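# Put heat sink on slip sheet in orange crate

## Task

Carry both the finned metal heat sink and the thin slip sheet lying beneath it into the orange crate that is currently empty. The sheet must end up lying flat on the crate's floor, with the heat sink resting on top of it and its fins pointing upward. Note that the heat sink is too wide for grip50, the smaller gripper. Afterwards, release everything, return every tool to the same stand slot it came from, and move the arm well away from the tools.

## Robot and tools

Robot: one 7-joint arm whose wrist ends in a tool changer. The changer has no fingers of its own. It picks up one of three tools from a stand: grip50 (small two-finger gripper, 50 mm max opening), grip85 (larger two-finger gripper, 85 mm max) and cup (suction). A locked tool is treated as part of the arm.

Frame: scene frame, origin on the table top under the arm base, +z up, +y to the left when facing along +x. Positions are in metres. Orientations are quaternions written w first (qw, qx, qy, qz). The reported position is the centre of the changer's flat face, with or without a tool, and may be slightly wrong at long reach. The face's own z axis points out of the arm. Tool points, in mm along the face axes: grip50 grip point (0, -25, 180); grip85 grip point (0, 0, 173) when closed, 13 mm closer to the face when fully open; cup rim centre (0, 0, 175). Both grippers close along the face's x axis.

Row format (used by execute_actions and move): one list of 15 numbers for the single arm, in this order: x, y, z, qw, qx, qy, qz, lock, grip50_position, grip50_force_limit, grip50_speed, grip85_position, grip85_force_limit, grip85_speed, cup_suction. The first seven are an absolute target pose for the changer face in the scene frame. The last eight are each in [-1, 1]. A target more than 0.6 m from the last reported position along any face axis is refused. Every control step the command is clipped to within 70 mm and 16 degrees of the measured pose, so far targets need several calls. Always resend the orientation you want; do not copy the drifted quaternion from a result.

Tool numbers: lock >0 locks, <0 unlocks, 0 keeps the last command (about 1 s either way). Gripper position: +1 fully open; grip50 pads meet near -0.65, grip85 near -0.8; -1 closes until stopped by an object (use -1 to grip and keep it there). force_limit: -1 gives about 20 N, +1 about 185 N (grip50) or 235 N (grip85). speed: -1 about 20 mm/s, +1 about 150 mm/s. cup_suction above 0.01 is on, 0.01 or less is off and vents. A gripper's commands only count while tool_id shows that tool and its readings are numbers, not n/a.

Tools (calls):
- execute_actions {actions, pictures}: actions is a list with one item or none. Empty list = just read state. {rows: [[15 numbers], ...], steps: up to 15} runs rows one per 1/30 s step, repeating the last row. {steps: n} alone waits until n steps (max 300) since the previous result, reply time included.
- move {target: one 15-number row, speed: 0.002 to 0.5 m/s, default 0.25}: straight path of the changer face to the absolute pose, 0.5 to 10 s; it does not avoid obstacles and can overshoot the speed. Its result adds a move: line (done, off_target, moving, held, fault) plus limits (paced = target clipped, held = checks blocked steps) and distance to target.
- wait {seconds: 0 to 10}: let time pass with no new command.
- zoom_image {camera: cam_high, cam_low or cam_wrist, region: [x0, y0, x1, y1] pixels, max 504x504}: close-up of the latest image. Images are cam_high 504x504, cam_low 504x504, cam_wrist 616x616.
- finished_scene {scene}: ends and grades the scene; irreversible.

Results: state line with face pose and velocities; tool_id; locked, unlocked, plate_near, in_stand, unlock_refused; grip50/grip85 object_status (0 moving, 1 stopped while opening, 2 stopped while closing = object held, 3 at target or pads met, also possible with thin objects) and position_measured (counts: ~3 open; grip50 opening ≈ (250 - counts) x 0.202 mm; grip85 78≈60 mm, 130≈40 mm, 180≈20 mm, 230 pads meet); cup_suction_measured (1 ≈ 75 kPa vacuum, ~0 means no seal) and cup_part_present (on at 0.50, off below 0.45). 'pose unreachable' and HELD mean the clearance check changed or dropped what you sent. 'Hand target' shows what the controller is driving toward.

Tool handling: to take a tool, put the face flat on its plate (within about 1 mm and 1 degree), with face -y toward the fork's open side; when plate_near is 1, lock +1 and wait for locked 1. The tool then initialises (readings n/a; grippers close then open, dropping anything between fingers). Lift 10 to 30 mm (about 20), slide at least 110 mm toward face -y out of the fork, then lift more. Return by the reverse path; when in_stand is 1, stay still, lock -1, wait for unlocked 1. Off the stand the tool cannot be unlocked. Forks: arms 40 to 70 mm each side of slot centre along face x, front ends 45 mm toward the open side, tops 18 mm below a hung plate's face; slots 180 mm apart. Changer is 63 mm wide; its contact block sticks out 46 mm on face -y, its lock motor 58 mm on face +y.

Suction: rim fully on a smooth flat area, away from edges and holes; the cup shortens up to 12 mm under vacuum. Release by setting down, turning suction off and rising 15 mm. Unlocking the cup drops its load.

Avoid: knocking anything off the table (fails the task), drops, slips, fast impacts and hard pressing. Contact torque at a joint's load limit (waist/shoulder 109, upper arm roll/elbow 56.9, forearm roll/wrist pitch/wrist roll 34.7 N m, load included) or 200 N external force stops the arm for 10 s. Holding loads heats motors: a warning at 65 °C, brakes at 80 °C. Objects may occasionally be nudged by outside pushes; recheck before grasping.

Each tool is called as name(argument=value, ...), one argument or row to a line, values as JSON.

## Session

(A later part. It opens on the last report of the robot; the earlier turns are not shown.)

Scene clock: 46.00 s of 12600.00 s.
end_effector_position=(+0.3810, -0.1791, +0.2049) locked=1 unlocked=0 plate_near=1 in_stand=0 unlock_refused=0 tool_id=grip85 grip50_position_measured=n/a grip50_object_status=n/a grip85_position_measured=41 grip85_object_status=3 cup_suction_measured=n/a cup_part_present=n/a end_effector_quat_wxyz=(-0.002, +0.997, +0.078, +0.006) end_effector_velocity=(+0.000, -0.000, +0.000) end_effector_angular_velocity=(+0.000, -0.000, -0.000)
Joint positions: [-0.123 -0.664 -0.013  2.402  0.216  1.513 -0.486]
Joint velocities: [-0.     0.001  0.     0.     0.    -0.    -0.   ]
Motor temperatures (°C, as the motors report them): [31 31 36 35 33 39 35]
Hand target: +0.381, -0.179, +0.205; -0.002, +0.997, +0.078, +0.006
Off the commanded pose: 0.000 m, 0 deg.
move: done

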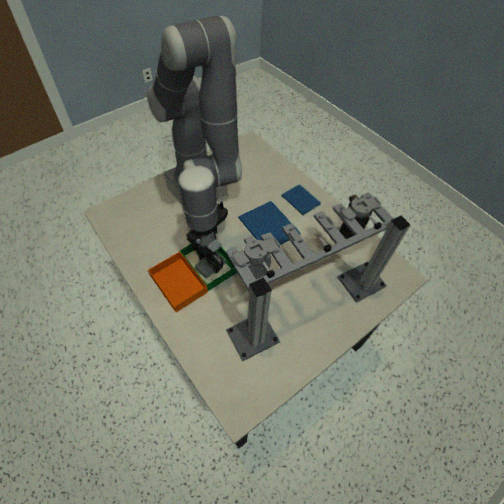

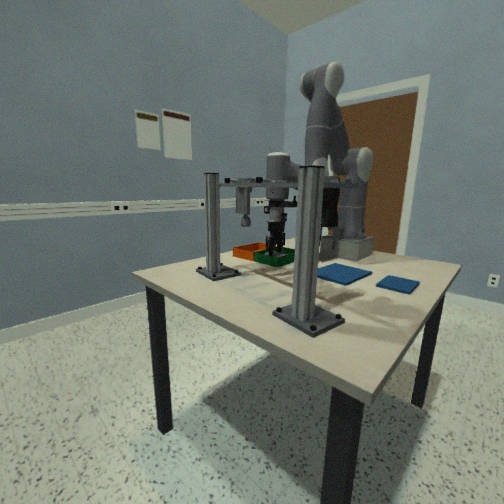

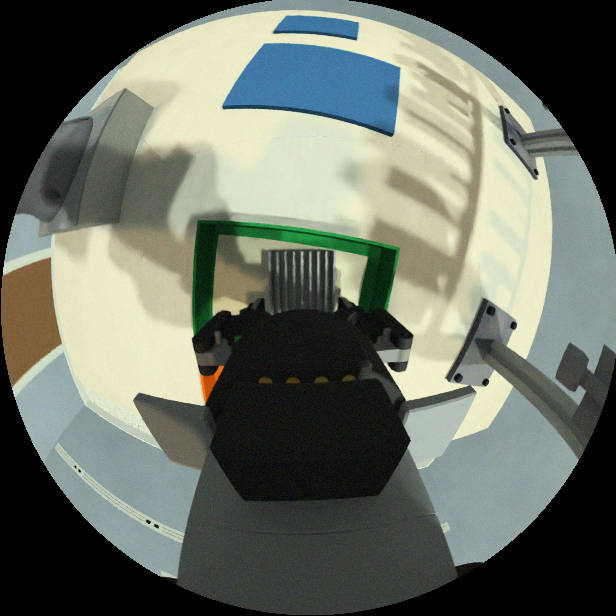

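move(
  target=[0.381,-0.179,0.192,-0.002,0.997,0.078,0.006,0,0.7,0,0,0.7,0,0,0],
  speed=0.02,
)

move(
  target=[0.381,-0.179,0.192,-0.002,0.997,0.078,0.006,0,0.7,0,0,-1,-0.3,-0.6,0],
  speed=0.02,
)

Scene clock: 47.47 s of 12600.00 s.
end_effector_position=(+0.3810, -0.1791, +0.1919) locked=1 unlocked=0 plate_near=1 in_stand=0 unlock_refused=0 tool_id=grip85 grip50_position_measured=n/a grip50_object_status=n/a grip85_position_measured=41 grip85_object_status=3 cup_suction_measured=n/a cup_part_present=n/a end_effector_quat_wxyz=(-0.002, +0.997, +0.078, +0.006) end_effector_velocity=(-0.000, +0.000, -0.000) end_effector_angular_velocity=(+0.000, +0.001, +0.000)
Joint positions: [-0.133 -0.709 -0.002  2.388  0.219  1.545 -0.49 ]
Joint velocities: [-0.     0.     0.    -0.     0.    -0.001 -0.   ]
Motor temperatures (°C, as the motors report them): [31 31 36 35 33 39 35]
Hand target: +0.381, -0.179, +0.192; -0.002, +0.997, +0.078, +0.006
Off the commanded pose: 0.000 m, 0 deg.
move: done

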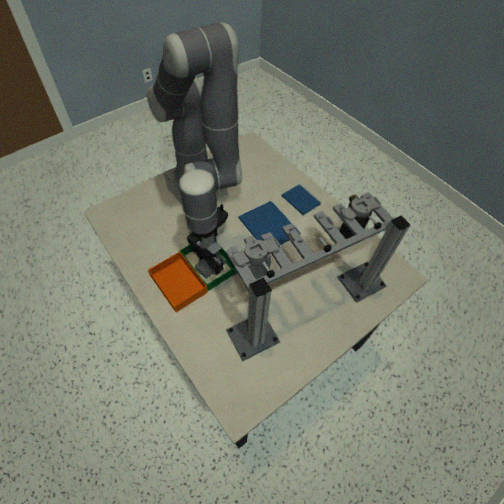

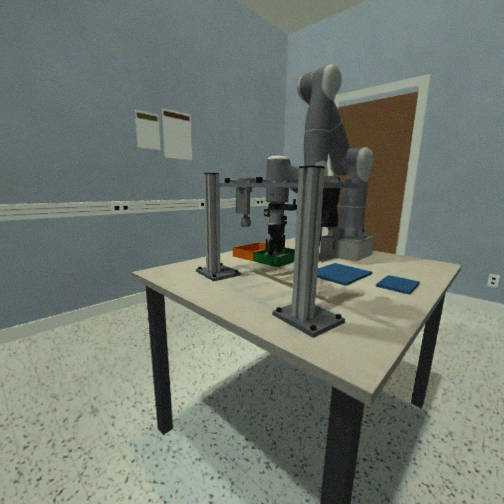

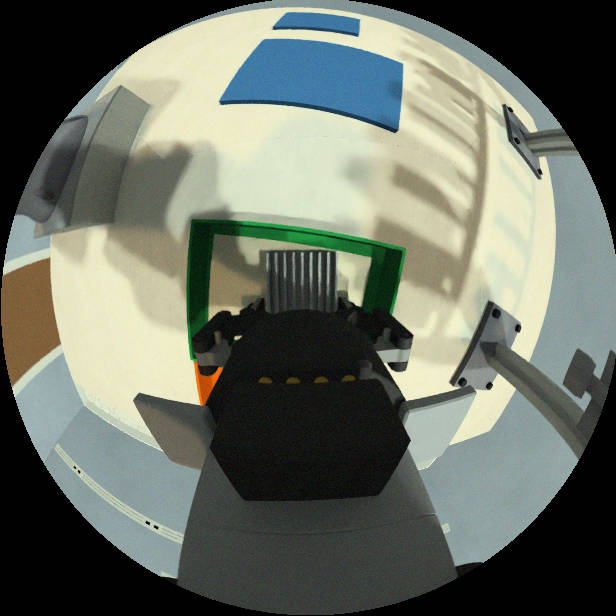

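Scene clock: 48.17 s of 12600.00 s.
end_effector_position=(+0.3817, -0.1793, +0.1930) locked=1 unlocked=0 plate_near=1 in_stand=0 unlock_refused=0 tool_id=grip85 grip50_position_measured=n/a grip50_object_status=n/a grip85_position_measured=80 grip85_object_status=2 cup_suction_measured=n/a cup_part_present=n/a end_effector_quat_wxyz=(-0.001, +0.997, +0.078, +0.008) end_effector_velocity=(+0.000, +0.000, +0.000) end_effector_angular_velocity=(-0.000, -0.001, +0.001)
Joint positions: [-0.133 -0.706 -0.002  2.388  0.219  1.546 -0.49 ]
Joint velocities: [ 0.  0.  0. -0. -0.  0.  0.]
Motor temperatures (°C, as the motors report them): [31 31 36 35 33 39 35]
Hand target: +0.381, -0.179, +0.192; -0.002, +0.997, +0.078, +0.006
Off the commanded pose: 0.001 m, 0 deg.
move: done

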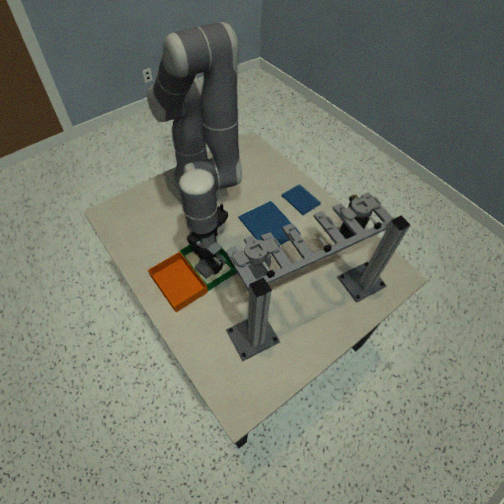

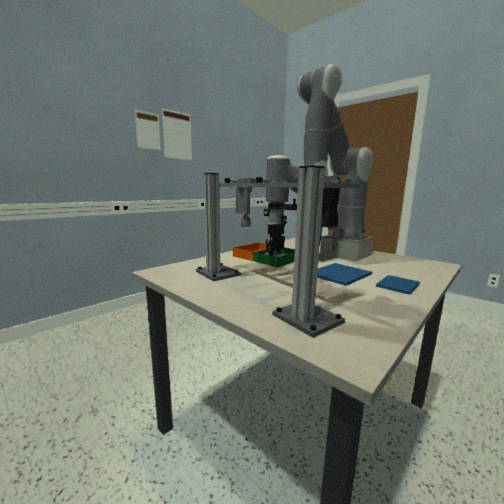

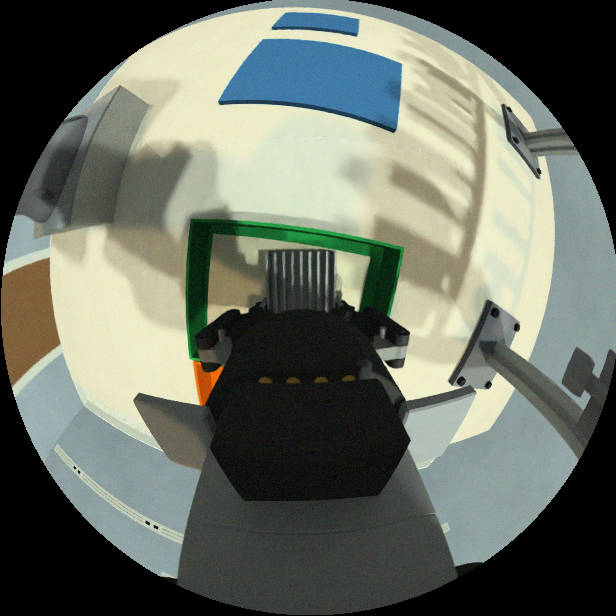

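move(
  target=[0.381,-0.179,0.265,-0.002,0.997,0.078,0.006,0,0.7,0,0,-1,-0.3,-0.6,0],
  speed=0.1,
)

move(
  target=[0.37,-0.015,0.265,-0.002,0.997,0.078,0.006,0,0.7,0,0,-1,-0.3,-0.6,0],
  speed=0.15,
)

Scene clock: 50.10 s of 12600.00 s.
end_effector_position=(+0.3808, -0.1789, +0.2651) locked=1 unlocked=0 plate_near=1 in_stand=0 unlock_refused=0 tool_id=grip85 grip50_position_measured=n/a grip50_object_status=n/a grip85_position_measured=80 grip85_object_status=2 cup_suction_measured=n/a cup_part_present=n/a end_effector_quat_wxyz=(-0.002, +0.997, +0.078, +0.006) end_effector_velocity=(-0.000, +0.000, -0.001) end_effector_angular_velocity=(+0.000, +0.002, +0.000)
Joint positions: [-0.077 -0.449 -0.075  2.456  0.171  1.35  -0.448]
Joint velocities: [-0.    -0.001  0.     0.    -0.    -0.    -0.   ]
Motor temperatures (°C, as the motors report them): [31 31 36 35 33 39 35]
Hand target: +0.381, -0.179, +0.265; -0.002, +0.997, +0.078, +0.006
Off the commanded pose: 0.000 m, 0 deg.
move: done

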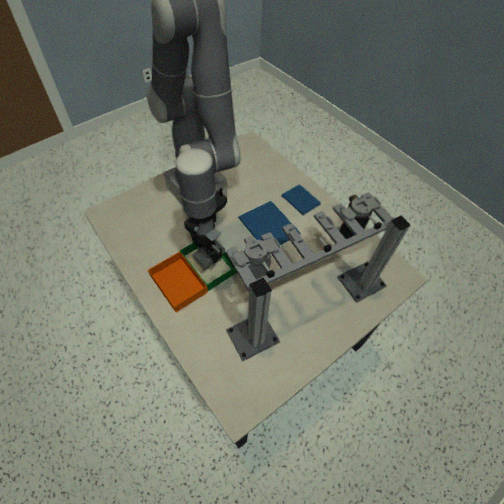

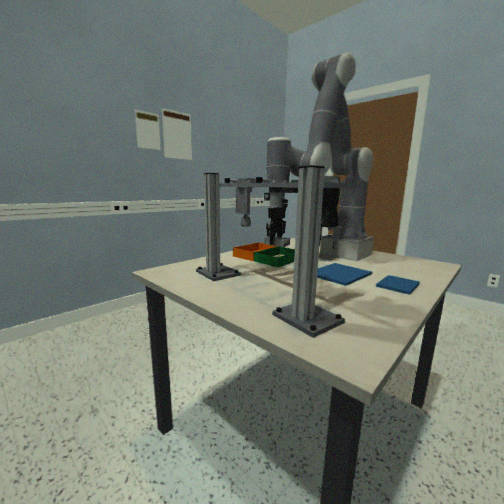

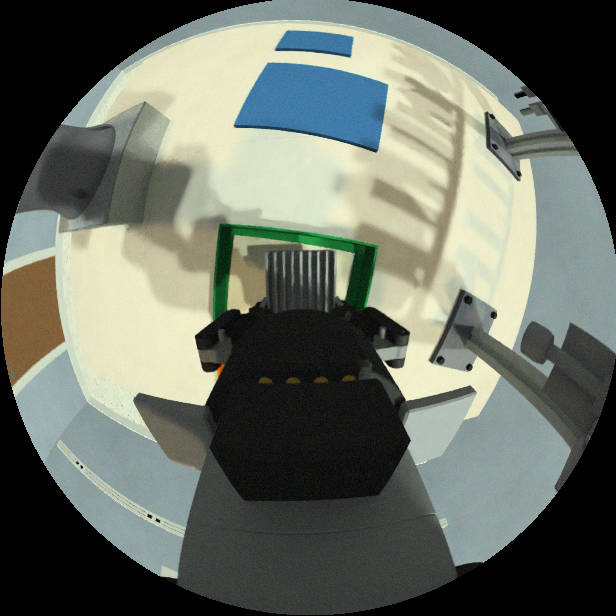

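Scene clock: 51.50 s of 12600.00 s.
end_effector_position=(+0.3693, -0.0141, +0.2647) locked=1 unlocked=0 plate_near=1 in_stand=0 unlock_refused=0 tool_id=grip85 grip50_position_measured=n/a grip50_object_status=n/a grip85_position_measured=80 grip85_object_status=2 cup_suction_measured=n/a cup_part_present=n/a end_effector_quat_wxyz=(-0.004, +0.997, +0.078, +0.006) end_effector_velocity=(-0.000, -0.001, -0.000) end_effector_angular_velocity=(-0.000, -0.000, -0.002)
Joint positions: [ 0.374 -0.41  -0.064  2.594  0.201  1.45  -0.022]
Joint velocities: [-0.002 -0.    -0.     0.     0.     0.    -0.   ]
Motor temperatures (°C, as the motors report them): [31 31 36 35 33 39 35]
Hand target: +0.369, -0.014, +0.265; -0.004, +0.997, +0.078, +0.006
Off the commanded pose: 0.001 m, 0 deg.
move: done

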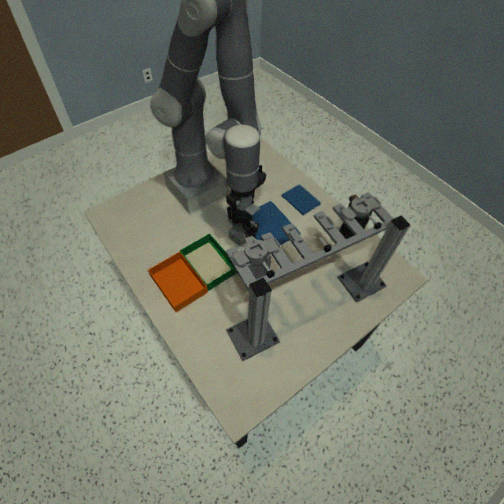

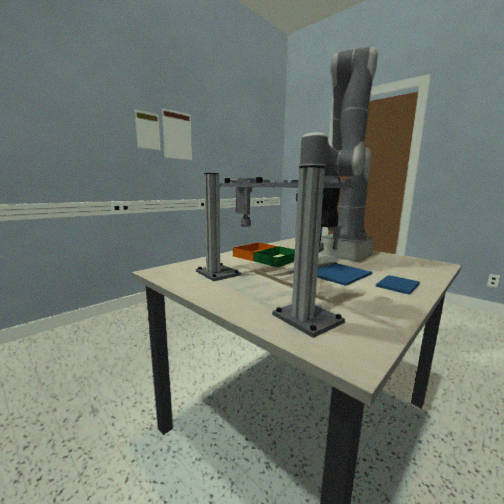

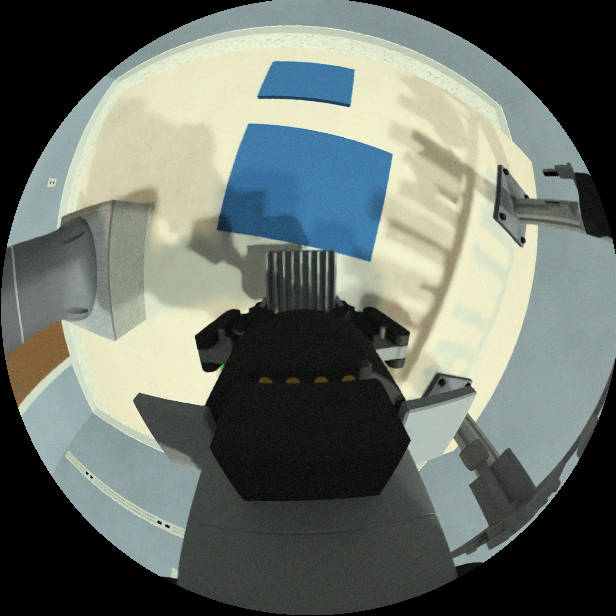

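move(
  target=[0.37,-0.03,0.205,-0.002,0.997,0.078,0.006,0,0.7,0,0,-1,-0.3,-0.6,0],
  speed=0.1,
)

move(
  target=[0.37,-0.03,0.189,-0.002,0.997,0.078,0.006,0,0.7,0,0,-1,-0.3,-0.6,0],
  speed=0.015,
)

Scene clock: 53.07 s of 12600.00 s.
end_effector_position=(+0.3701, -0.0302, +0.2048) locked=1 unlocked=0 plate_near=1 in_stand=0 unlock_refused=0 tool_id=grip85 grip50_position_measured=n/a grip50_object_status=n/a grip85_position_measured=80 grip85_object_status=2 cup_suction_measured=n/a cup_part_present=n/a end_effector_quat_wxyz=(-0.002, +0.997, +0.078, +0.006) end_effector_velocity=(+0.000, +0.000, +0.001) end_effector_angular_velocity=(+0.000, -0.002, +0.000)
Joint positions: [ 0.261 -0.662  0.02   2.528  0.24   1.642 -0.101]
Joint velocities: [ 0.     0.002 -0.    -0.    -0.     0.    -0.   ]
Motor temperatures (°C, as the motors report them): [31 31 36 35 33 39 35]
Hand target: +0.370, -0.030, +0.205; -0.002, +0.997, +0.078, +0.006
Off the commanded pose: 0.000 m, 0 deg.
move: done

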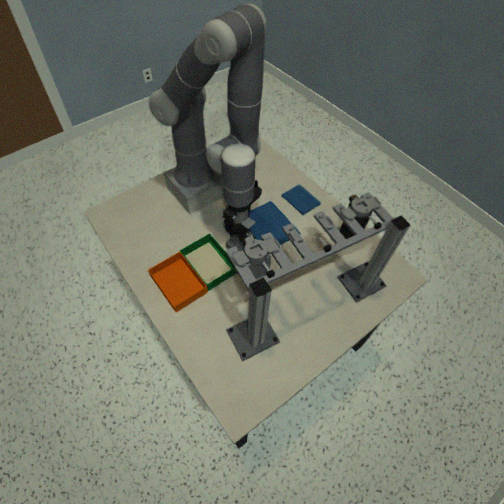

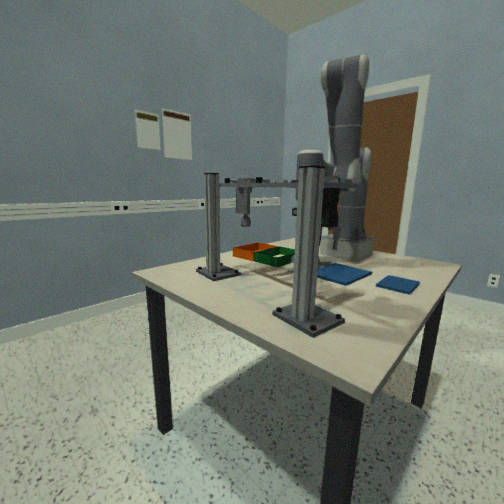

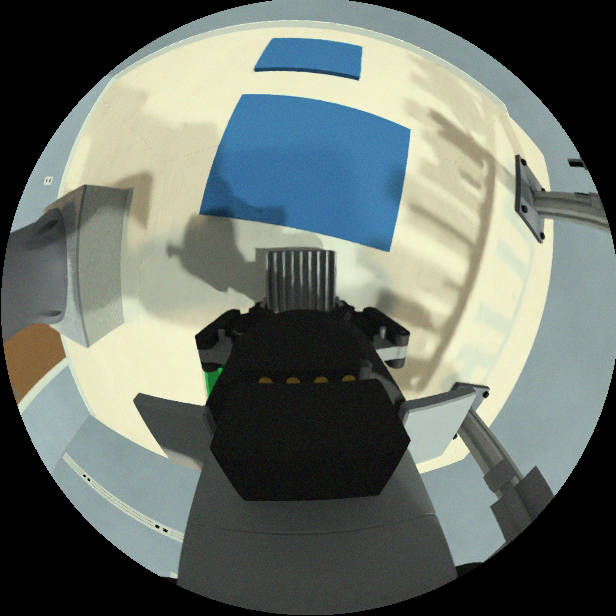

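Scene clock: 54.33 s of 12600.00 s.
end_effector_position=(+0.3699, -0.0301, +0.1889) locked=1 unlocked=0 plate_near=1 in_stand=0 unlock_refused=0 tool_id=grip85 grip50_position_measured=n/a grip50_object_status=n/a grip85_position_measured=80 grip85_object_status=2 cup_suction_measured=n/a cup_part_present=n/a end_effector_quat_wxyz=(-0.002, +0.997, +0.078, +0.006) end_effector_velocity=(+0.000, +0.000, +0.000) end_effector_angular_velocity=(+0.000, -0.000, +0.001)
Joint positions: [ 0.245 -0.725  0.035  2.51   0.241  1.687 -0.105]
Joint velocities: [ 0.    -0.     0.    -0.    -0.     0.    -0.001]
Motor temperatures (°C, as the motors report them): [31 31 36 35 33 39 35]
Hand target: +0.370, -0.030, +0.189; -0.002, +0.997, +0.078, +0.006
Off the commanded pose: 0.000 m, 0 deg.
move: done

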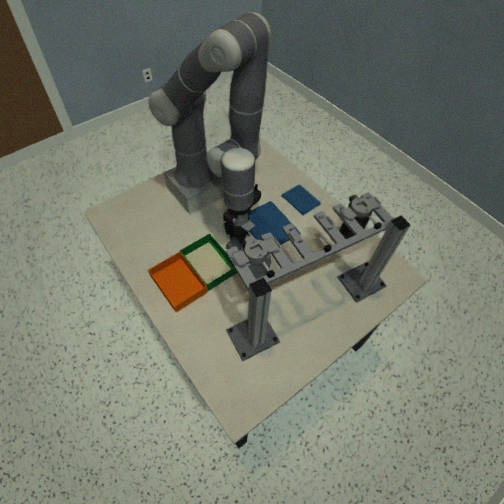

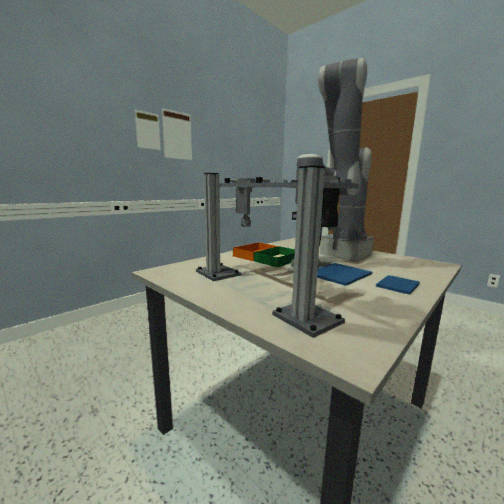

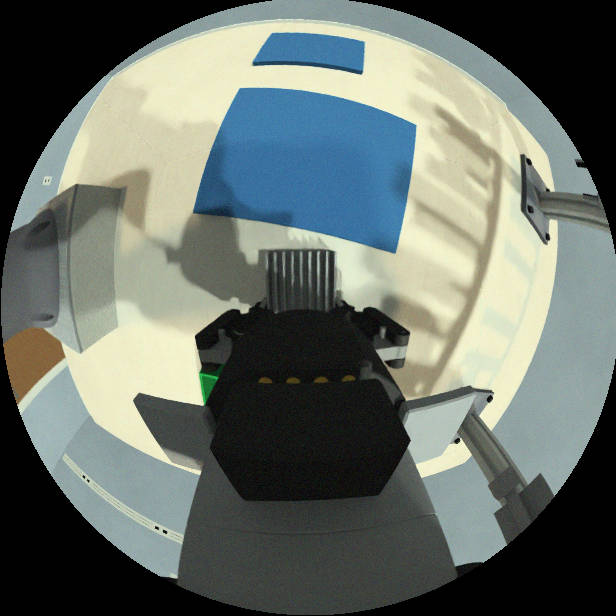

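move(
  target=[0.37,-0.03,0.184,-0.002,0.997,0.078,0.006,0,0.7,0,0,-1,-0.3,-0.6,0],
  speed=0.01,
)

Scene clock: 65.40 s of 12600.00 s.
end_effector_position=(+0.3698, -0.0306, +0.1887) locked=1 unlocked=0 plate_near=1 in_stand=0 unlock_refused=0 tool_id=grip85 grip50_position_measured=n/a grip50_object_status=n/a grip85_position_measured=80 grip85_object_status=2 cup_suction_measured=n/a cup_part_present=n/a end_effector_quat_wxyz=(-0.002, +0.997, +0.076, +0.009) end_effector_velocity=(+0.000, -0.000, +0.000) end_effector_angular_velocity=(-0.000, -0.000, -0.001)
Joint positions: [ 0.243 -0.729  0.038  2.51   0.245  1.697 -0.106]
Joint velocities: [ 0.     0.    -0.     0.     0.     0.     0.001]
Motor temperatures (°C, as the motors report them): [31 31 36 35 33 39 35]
Hand target: +0.370, -0.030, +0.188; -0.002, +0.997, +0.077, +0.008
Off the commanded pose: 0.005 m, 0 deg.
FORCE FAULT: contact force on the arm reached its limit, and the arm stopped for 10 seconds. The contact can be on any part of the arm, not only on its tool. The arm's remaining commands of this call were not run. The arm holds still and accepts commands again. Move the arm away from the contact; if what it grips holds it there, let go first. Pushing or pulling that hard again can fault the arm again.
move: fault

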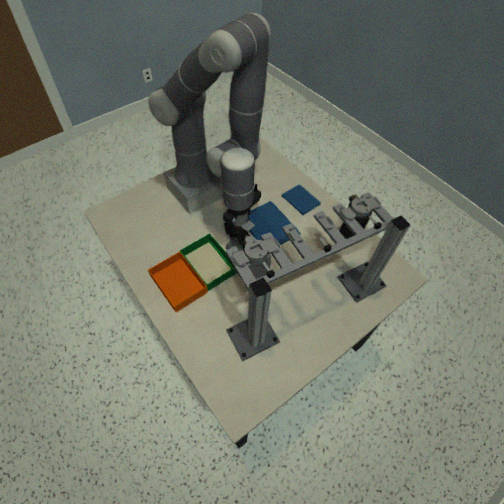

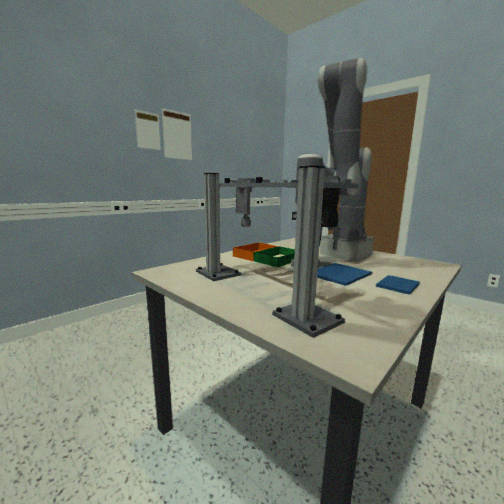

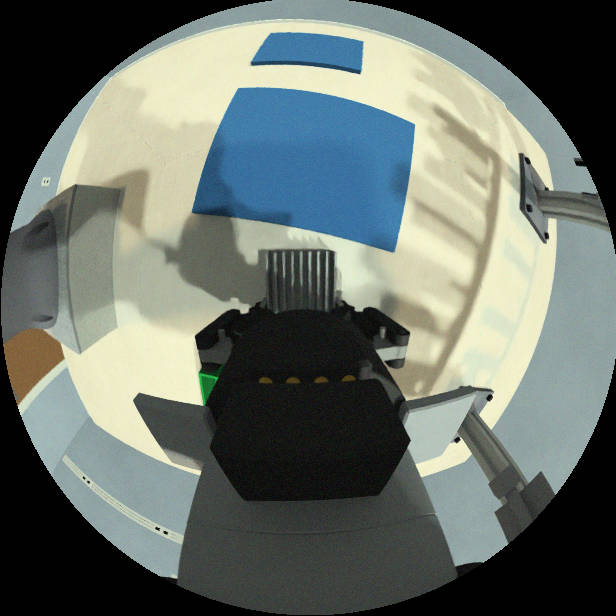

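move(
  target=[0.37,-0.03,0.190,-0.002,0.997,0.078,0.006,0,0.7,0,0,0.85,0,0.5,0],
  speed=0.02,
)

move(
  target=[0.37,-0.03,0.30,-0.002,0.997,0.078,0.006,0,0.7,0,0,1,0,0.5,0],
  speed=0.2,
)

Scene clock: 66.53 s of 12600.00 s.
end_effector_position=(+0.3701, -0.0299, +0.1900) locked=1 unlocked=0 plate_near=1 in_stand=0 unlock_refused=0 tool_id=grip85 grip50_position_measured=n/a grip50_object_status=n/a grip85_position_measured=22 grip85_object_status=3 cup_suction_measured=n/a cup_part_present=n/a end_effector_quat_wxyz=(-0.002, +0.997, +0.078, +0.006) end_effector_velocity=(+0.000, +0.000, -0.000) end_effector_angular_velocity=(+0.000, -0.000, +0.000)
Joint positions: [ 0.246 -0.721  0.035  2.51   0.243  1.684 -0.106]
Joint velocities: [-0. -0.  0. -0. -0.  0. -0.]
Motor temperatures (°C, as the motors report them): [31 31 36 35 33 39 35]
Hand target: +0.370, -0.030, +0.190; -0.002, +0.997, +0.078, +0.006
Off the commanded pose: 0.000 m, 0 deg.
move: done

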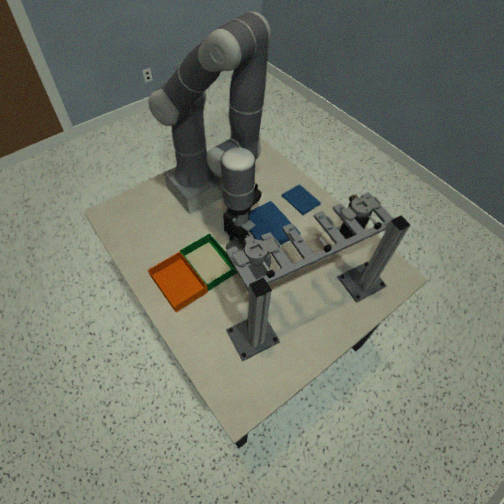

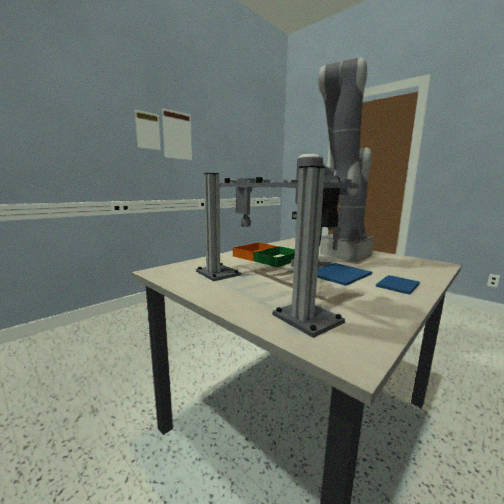

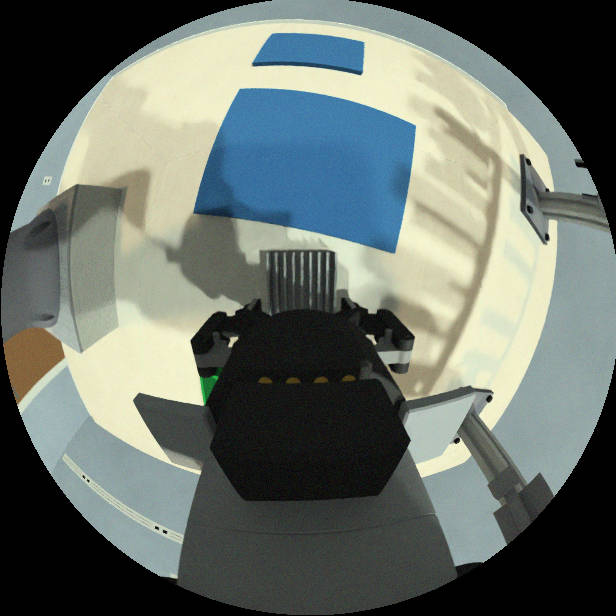

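Scene clock: 67.47 s of 12600.00 s.
end_effector_position=(+0.3698, -0.0301, +0.3003) locked=1 unlocked=0 plate_near=1 in_stand=0 unlock_refused=0 tool_id=grip85 grip50_position_measured=n/a grip50_object_status=n/a grip85_position_measured=3 grip85_object_status=3 cup_suction_measured=n/a cup_part_present=n/a end_effector_quat_wxyz=(-0.002, +0.997, +0.078, +0.006) end_effector_velocity=(-0.000, -0.000, -0.001) end_effector_angular_velocity=(-0.001, +0.001, -0.000)
Joint positions: [ 0.371 -0.253 -0.13   2.624  0.119  1.323 -0.007]
Joint velocities: [-0.    -0.002 -0.    -0.     0.     0.001 -0.   ]
Motor temperatures (°C, as the motors report them): [31 31 36 35 33 39 35]
Hand target: +0.370, -0.030, +0.300; -0.002, +0.997, +0.078, +0.006
Off the commanded pose: 0.000 m, 0 deg.
move: done

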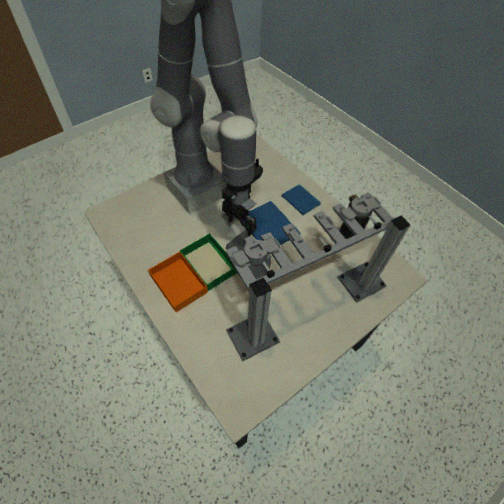

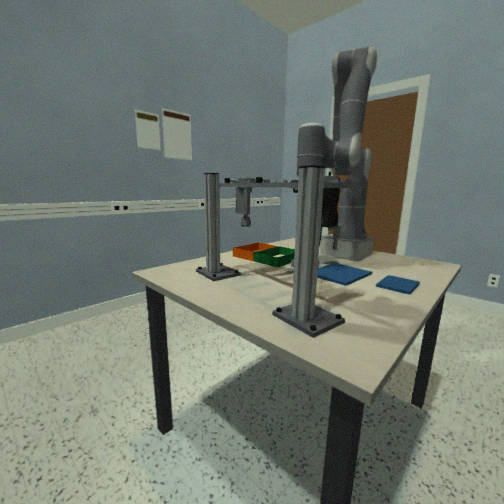

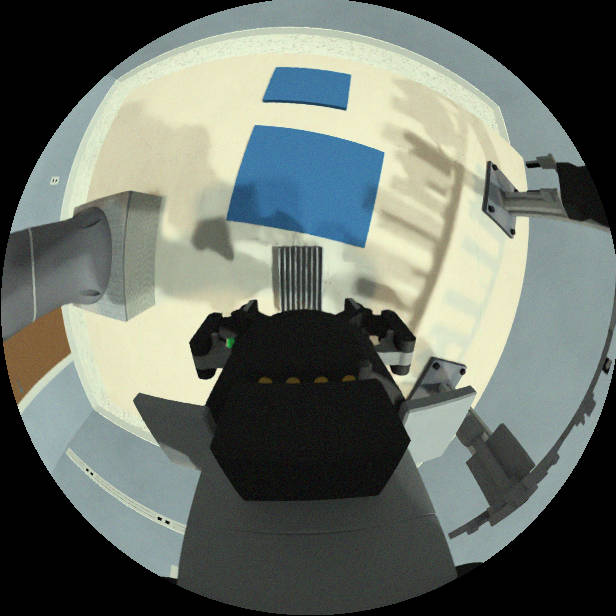

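move(
  target=[0.515,0.052,0.385,0.003,0.76,0.65,0.010,0,1,0,0,1,0,0,0],
)

move(
  target=[0.6395,0.0323,0.385,0.003,0.76,0.65,0.010,0,1,0,0,1,0,0,0],
  speed=0.1,
)

move(
  target=[0.6395,0.0323,0.3645,0.003,0.76,0.65,0.010,0,1,0,0,1,0,0,0],
  speed=0.03,
)

Scene clock: 70.90 s of 12600.00 s.
end_effector_position=(+0.5144, +0.0526, +0.3860) locked=1 unlocked=0 plate_near=1 in_stand=0 unlock_refused=0 tool_id=grip85 grip50_position_measured=n/a grip50_object_status=n/a grip85_position_measured=3 grip85_object_status=3 cup_suction_measured=n/a cup_part_present=n/a end_effector_quat_wxyz=(+0.003, +0.760, +0.650, +0.010) end_effector_velocity=(+0.000, +0.000, +0.000) end_effector_angular_velocity=(+0.000, -0.000, -0.000)
Joint positions: [ 0.269 -0.268  0.038  2.171 -0.02   0.896 -1.075]
Joint velocities: [ 0.  0. -0. -0.  0.  0.  0.]
Motor temperatures (°C, as the motors report them): [31 31 36 35 33 39 35]
Hand target: +0.514, +0.053, +0.386; +0.002, +0.760, +0.650, +0.010
Off the commanded pose: 0.001 m, 0 deg.
move: done

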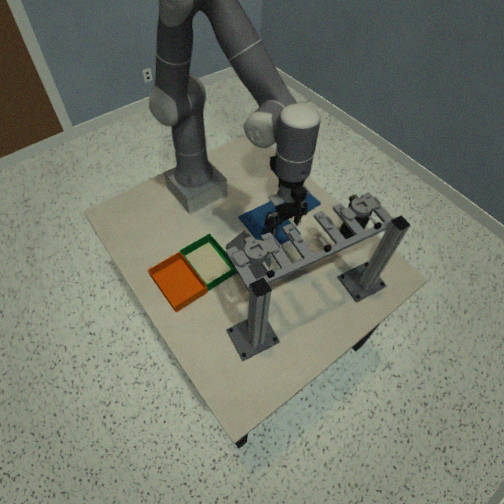

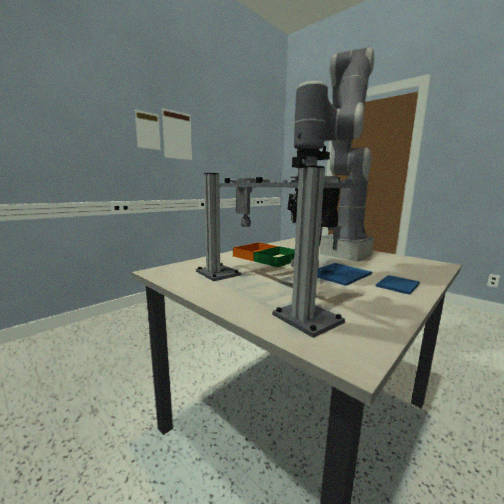

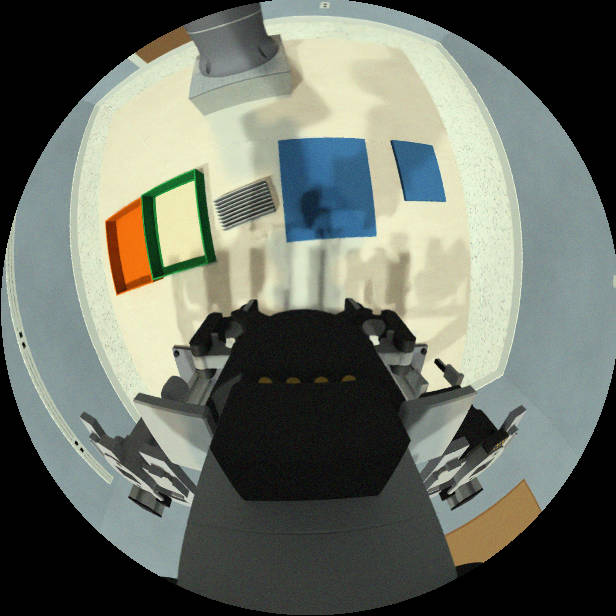

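Scene clock: 72.47 s of 12600.00 s.
end_effector_position=(+0.6397, +0.0324, +0.3854) locked=1 unlocked=0 plate_near=1 in_stand=0 unlock_refused=0 tool_id=grip85 grip50_position_measured=n/a grip50_object_status=n/a grip85_position_measured=3 grip85_object_status=3 cup_suction_measured=n/a cup_part_present=n/a end_effector_quat_wxyz=(+0.003, +0.760, +0.650, +0.010) end_effector_velocity=(-0.000, +0.000, +0.000) end_effector_angular_velocity=(+0.000, -0.000, +0.001)
Joint positions: [ 0.213 -0.51  -0.002  1.781 -0.     0.749 -1.184]
Joint velocities: [ 0.001  0.001 -0.     0.     0.    -0.    -0.   ]
Motor temperatures (°C, as the motors report them): [31 32 36 35 33 39 35]
Hand target: +0.640, +0.033, +0.385; +0.003, +0.760, +0.650, +0.010
Off the commanded pose: 0.000 m, 0 deg.
move: done

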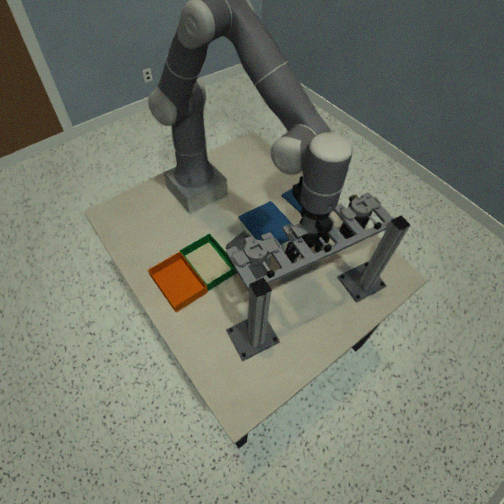

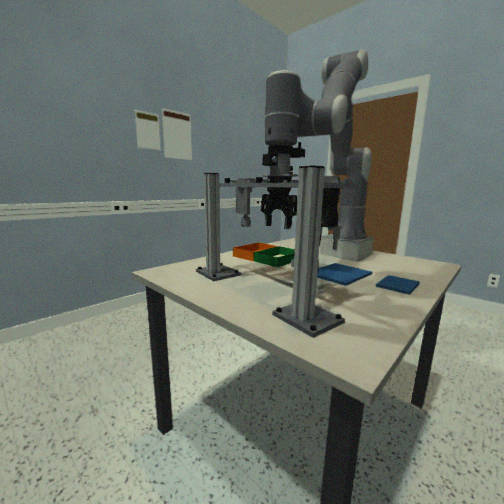

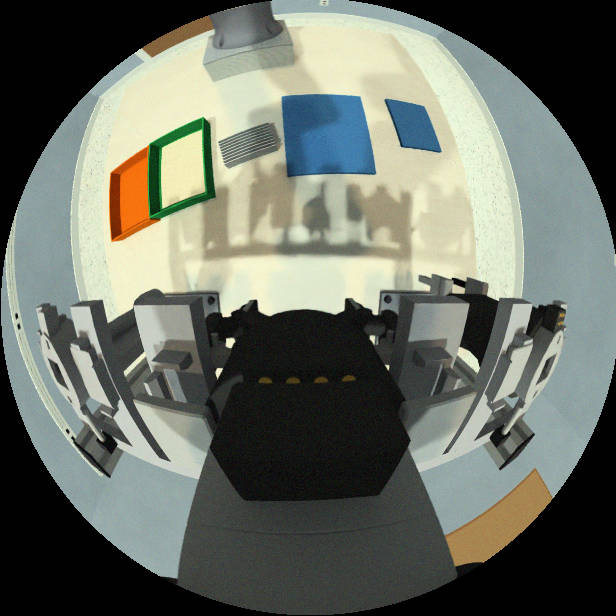

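Scene clock: 73.40 s of 12600.00 s.
end_effector_position=(+0.6393, +0.0325, +0.3649) locked=1 unlocked=0 plate_near=1 in_stand=1 unlock_refused=0 tool_id=grip85 grip50_position_measured=n/a grip50_object_status=n/a grip85_position_measured=3 grip85_object_status=3 cup_suction_measured=n/a cup_part_present=n/a end_effector_quat_wxyz=(+0.003, +0.760, +0.650, +0.010) end_effector_velocity=(+0.000, -0.000, -0.000) end_effector_angular_velocity=(-0.000, -0.000, +0.000)
Joint positions: [ 0.213 -0.543 -0.002  1.792  0.     0.793 -1.184]
Joint velocities: [-0. -0.  0.  0. -0.  0. -0.]
Motor temperatures (°C, as the motors report them): [31 32 36 35 33 39 35]
Hand target: +0.640, +0.032, +0.364; +0.003, +0.760, +0.650, +0.010
Off the commanded pose: 0.000 m, 0 deg.
move: done

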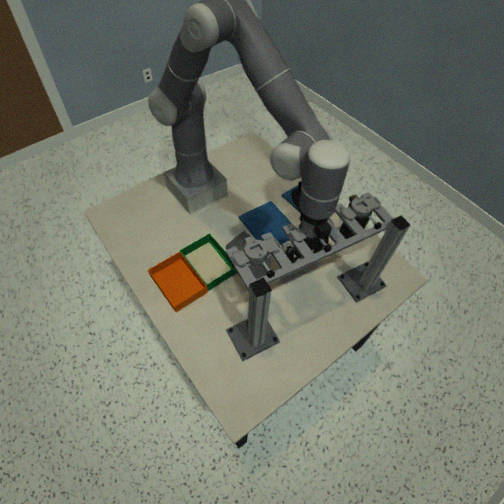

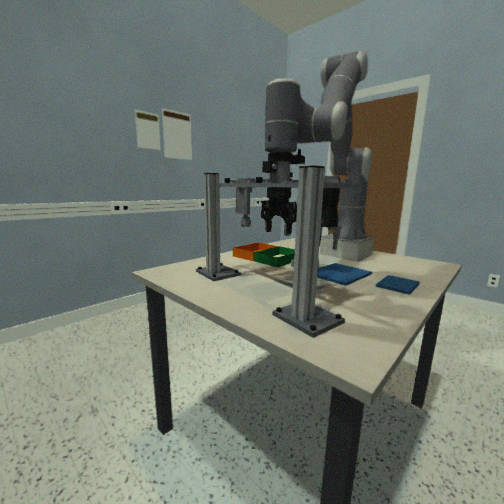

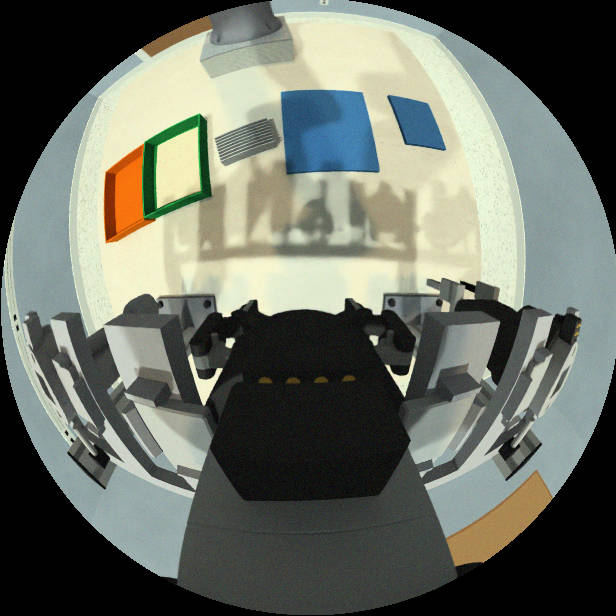

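move(
  target=[0.6395,0.0323,0.3645,0.003,0.76,0.65,0.010,-1,1,0,0,1,0,0,0],
  speed=0.03,
)

execute_actions(
  actions=[
    {"steps":22},
  ],
  pictures=false,
)

Scene clock: 74.43 s of 12600.00 s.
end_effector_position=(+0.6393, +0.0325, +0.3646) locked=0 unlocked=0 plate_near=1 in_stand=1 unlock_refused=0 tool_id=none grip50_position_measured=n/a grip50_object_status=n/a grip85_position_measured=n/a grip85_object_status=n/a cup_suction_measured=n/a cup_part_present=n/a end_effector_quat_wxyz=(+0.003, +0.760, +0.650, +0.010) end_effector_velocity=(-0.000, +0.000, -0.000) end_effector_angular_velocity=(+0.000, +0.000, -0.001)
Joint positions: [ 0.213 -0.543 -0.002  1.793  0.     0.794 -1.185]
Joint velocities: [ 0.    -0.    -0.     0.     0.     0.     0.001]
Motor temperatures (°C, as the motors report them): [31 32 36 35 33 39 35]
Hand target: +0.640, +0.032, +0.365; +0.003, +0.760, +0.650, +0.010
Off the commanded pose: 0.000 m, 0 deg.
move: done

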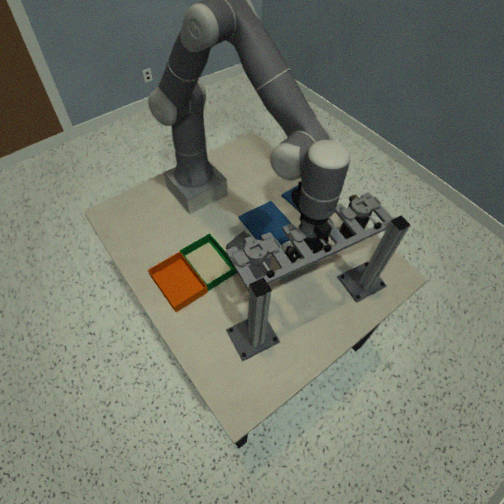

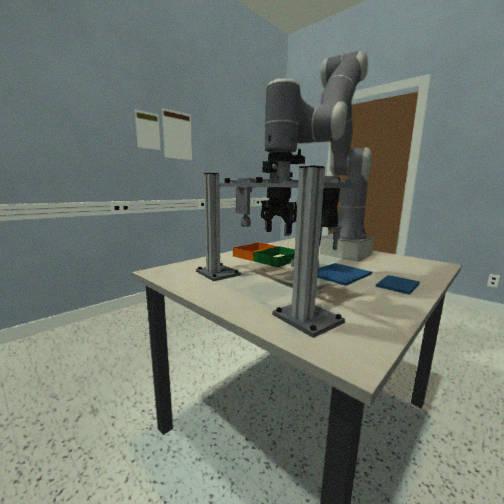

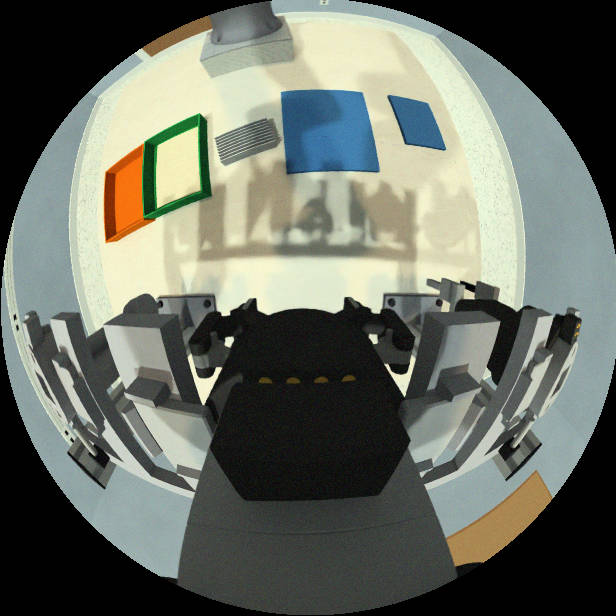

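Scene clock: 75.17 s of 12600.00 s.
end_effector_position=(+0.6393, +0.0325, +0.3646) locked=0 unlocked=1 plate_near=1 in_stand=1 unlock_refused=0 tool_id=none grip50_position_measured=n/a grip50_object_status=n/a grip85_position_measured=n/a grip85_object_status=n/a cup_suction_measured=n/a cup_part_present=n/a end_effector_quat_wxyz=(+0.003, +0.760, +0.650, +0.010) end_effector_velocity=(-0.000, -0.000, -0.000) end_effector_angular_velocity=(-0.000, +0.001, -0.001)
Joint positions: [ 0.213 -0.543 -0.002  1.793  0.     0.794 -1.185]
Joint velocities: [-0. -0. -0.  0. -0. -0.  0.]
Motor temperatures (°C, as the motors report them): [31 32 36 35 33 39 35]
Hand target: +0.640, +0.032, +0.365; +0.003, +0.760, +0.650, +0.010
Off the commanded pose: 0.000 m, 0 deg.
Steps of this call (steps 1 to 22: nothing new was sent). Readings (end_effector_position | what the end effector reports):
1: (+0.6393, +0.0325, +0.3646) | locked=0 unlocked=0 plate_near=1 in_stand=1 unlock_refused=0 tool_id=none grip50_position_measured=n/a grip50_object_status=n/a grip85_position_measured=n/a grip85_object_status=n/a cup_suction_measured=n/a cup_part_present=n/a
2: (+0.6393, +0.0325, +0.3646) | locked=0 unlocked=0 plate_near=1 in_stand=1 unlock_refused=0 tool_id=none grip50_position_measured=n/a grip50_object_status=n/a grip85_position_measured=n/a grip85_object_status=n/a cup_suction_measured=n/a cup_part_present=n/a
4: (+0.6393, +0.0325, +0.3646) | locked=0 unlocked=1 plate_near=1 in_stand=1 unlock_refused=0 tool_id=none grip50_position_measured=n/a grip50_object_status=n/a grip85_position_measured=n/a grip85_object_status=n/a cup_suction_measured=n/a cup_part_present=n/a
8: (+0.6393, +0.0325, +0.3646) | locked=0 unlocked=1 plate_near=1 in_stand=1 unlock_refused=0 tool_id=none grip50_position_measured=n/a grip50_object_status=n/a grip85_position_measured=n/a grip85_object_status=n/a cup_suction_measured=n/a cup_part_present=n/a
22: the state above


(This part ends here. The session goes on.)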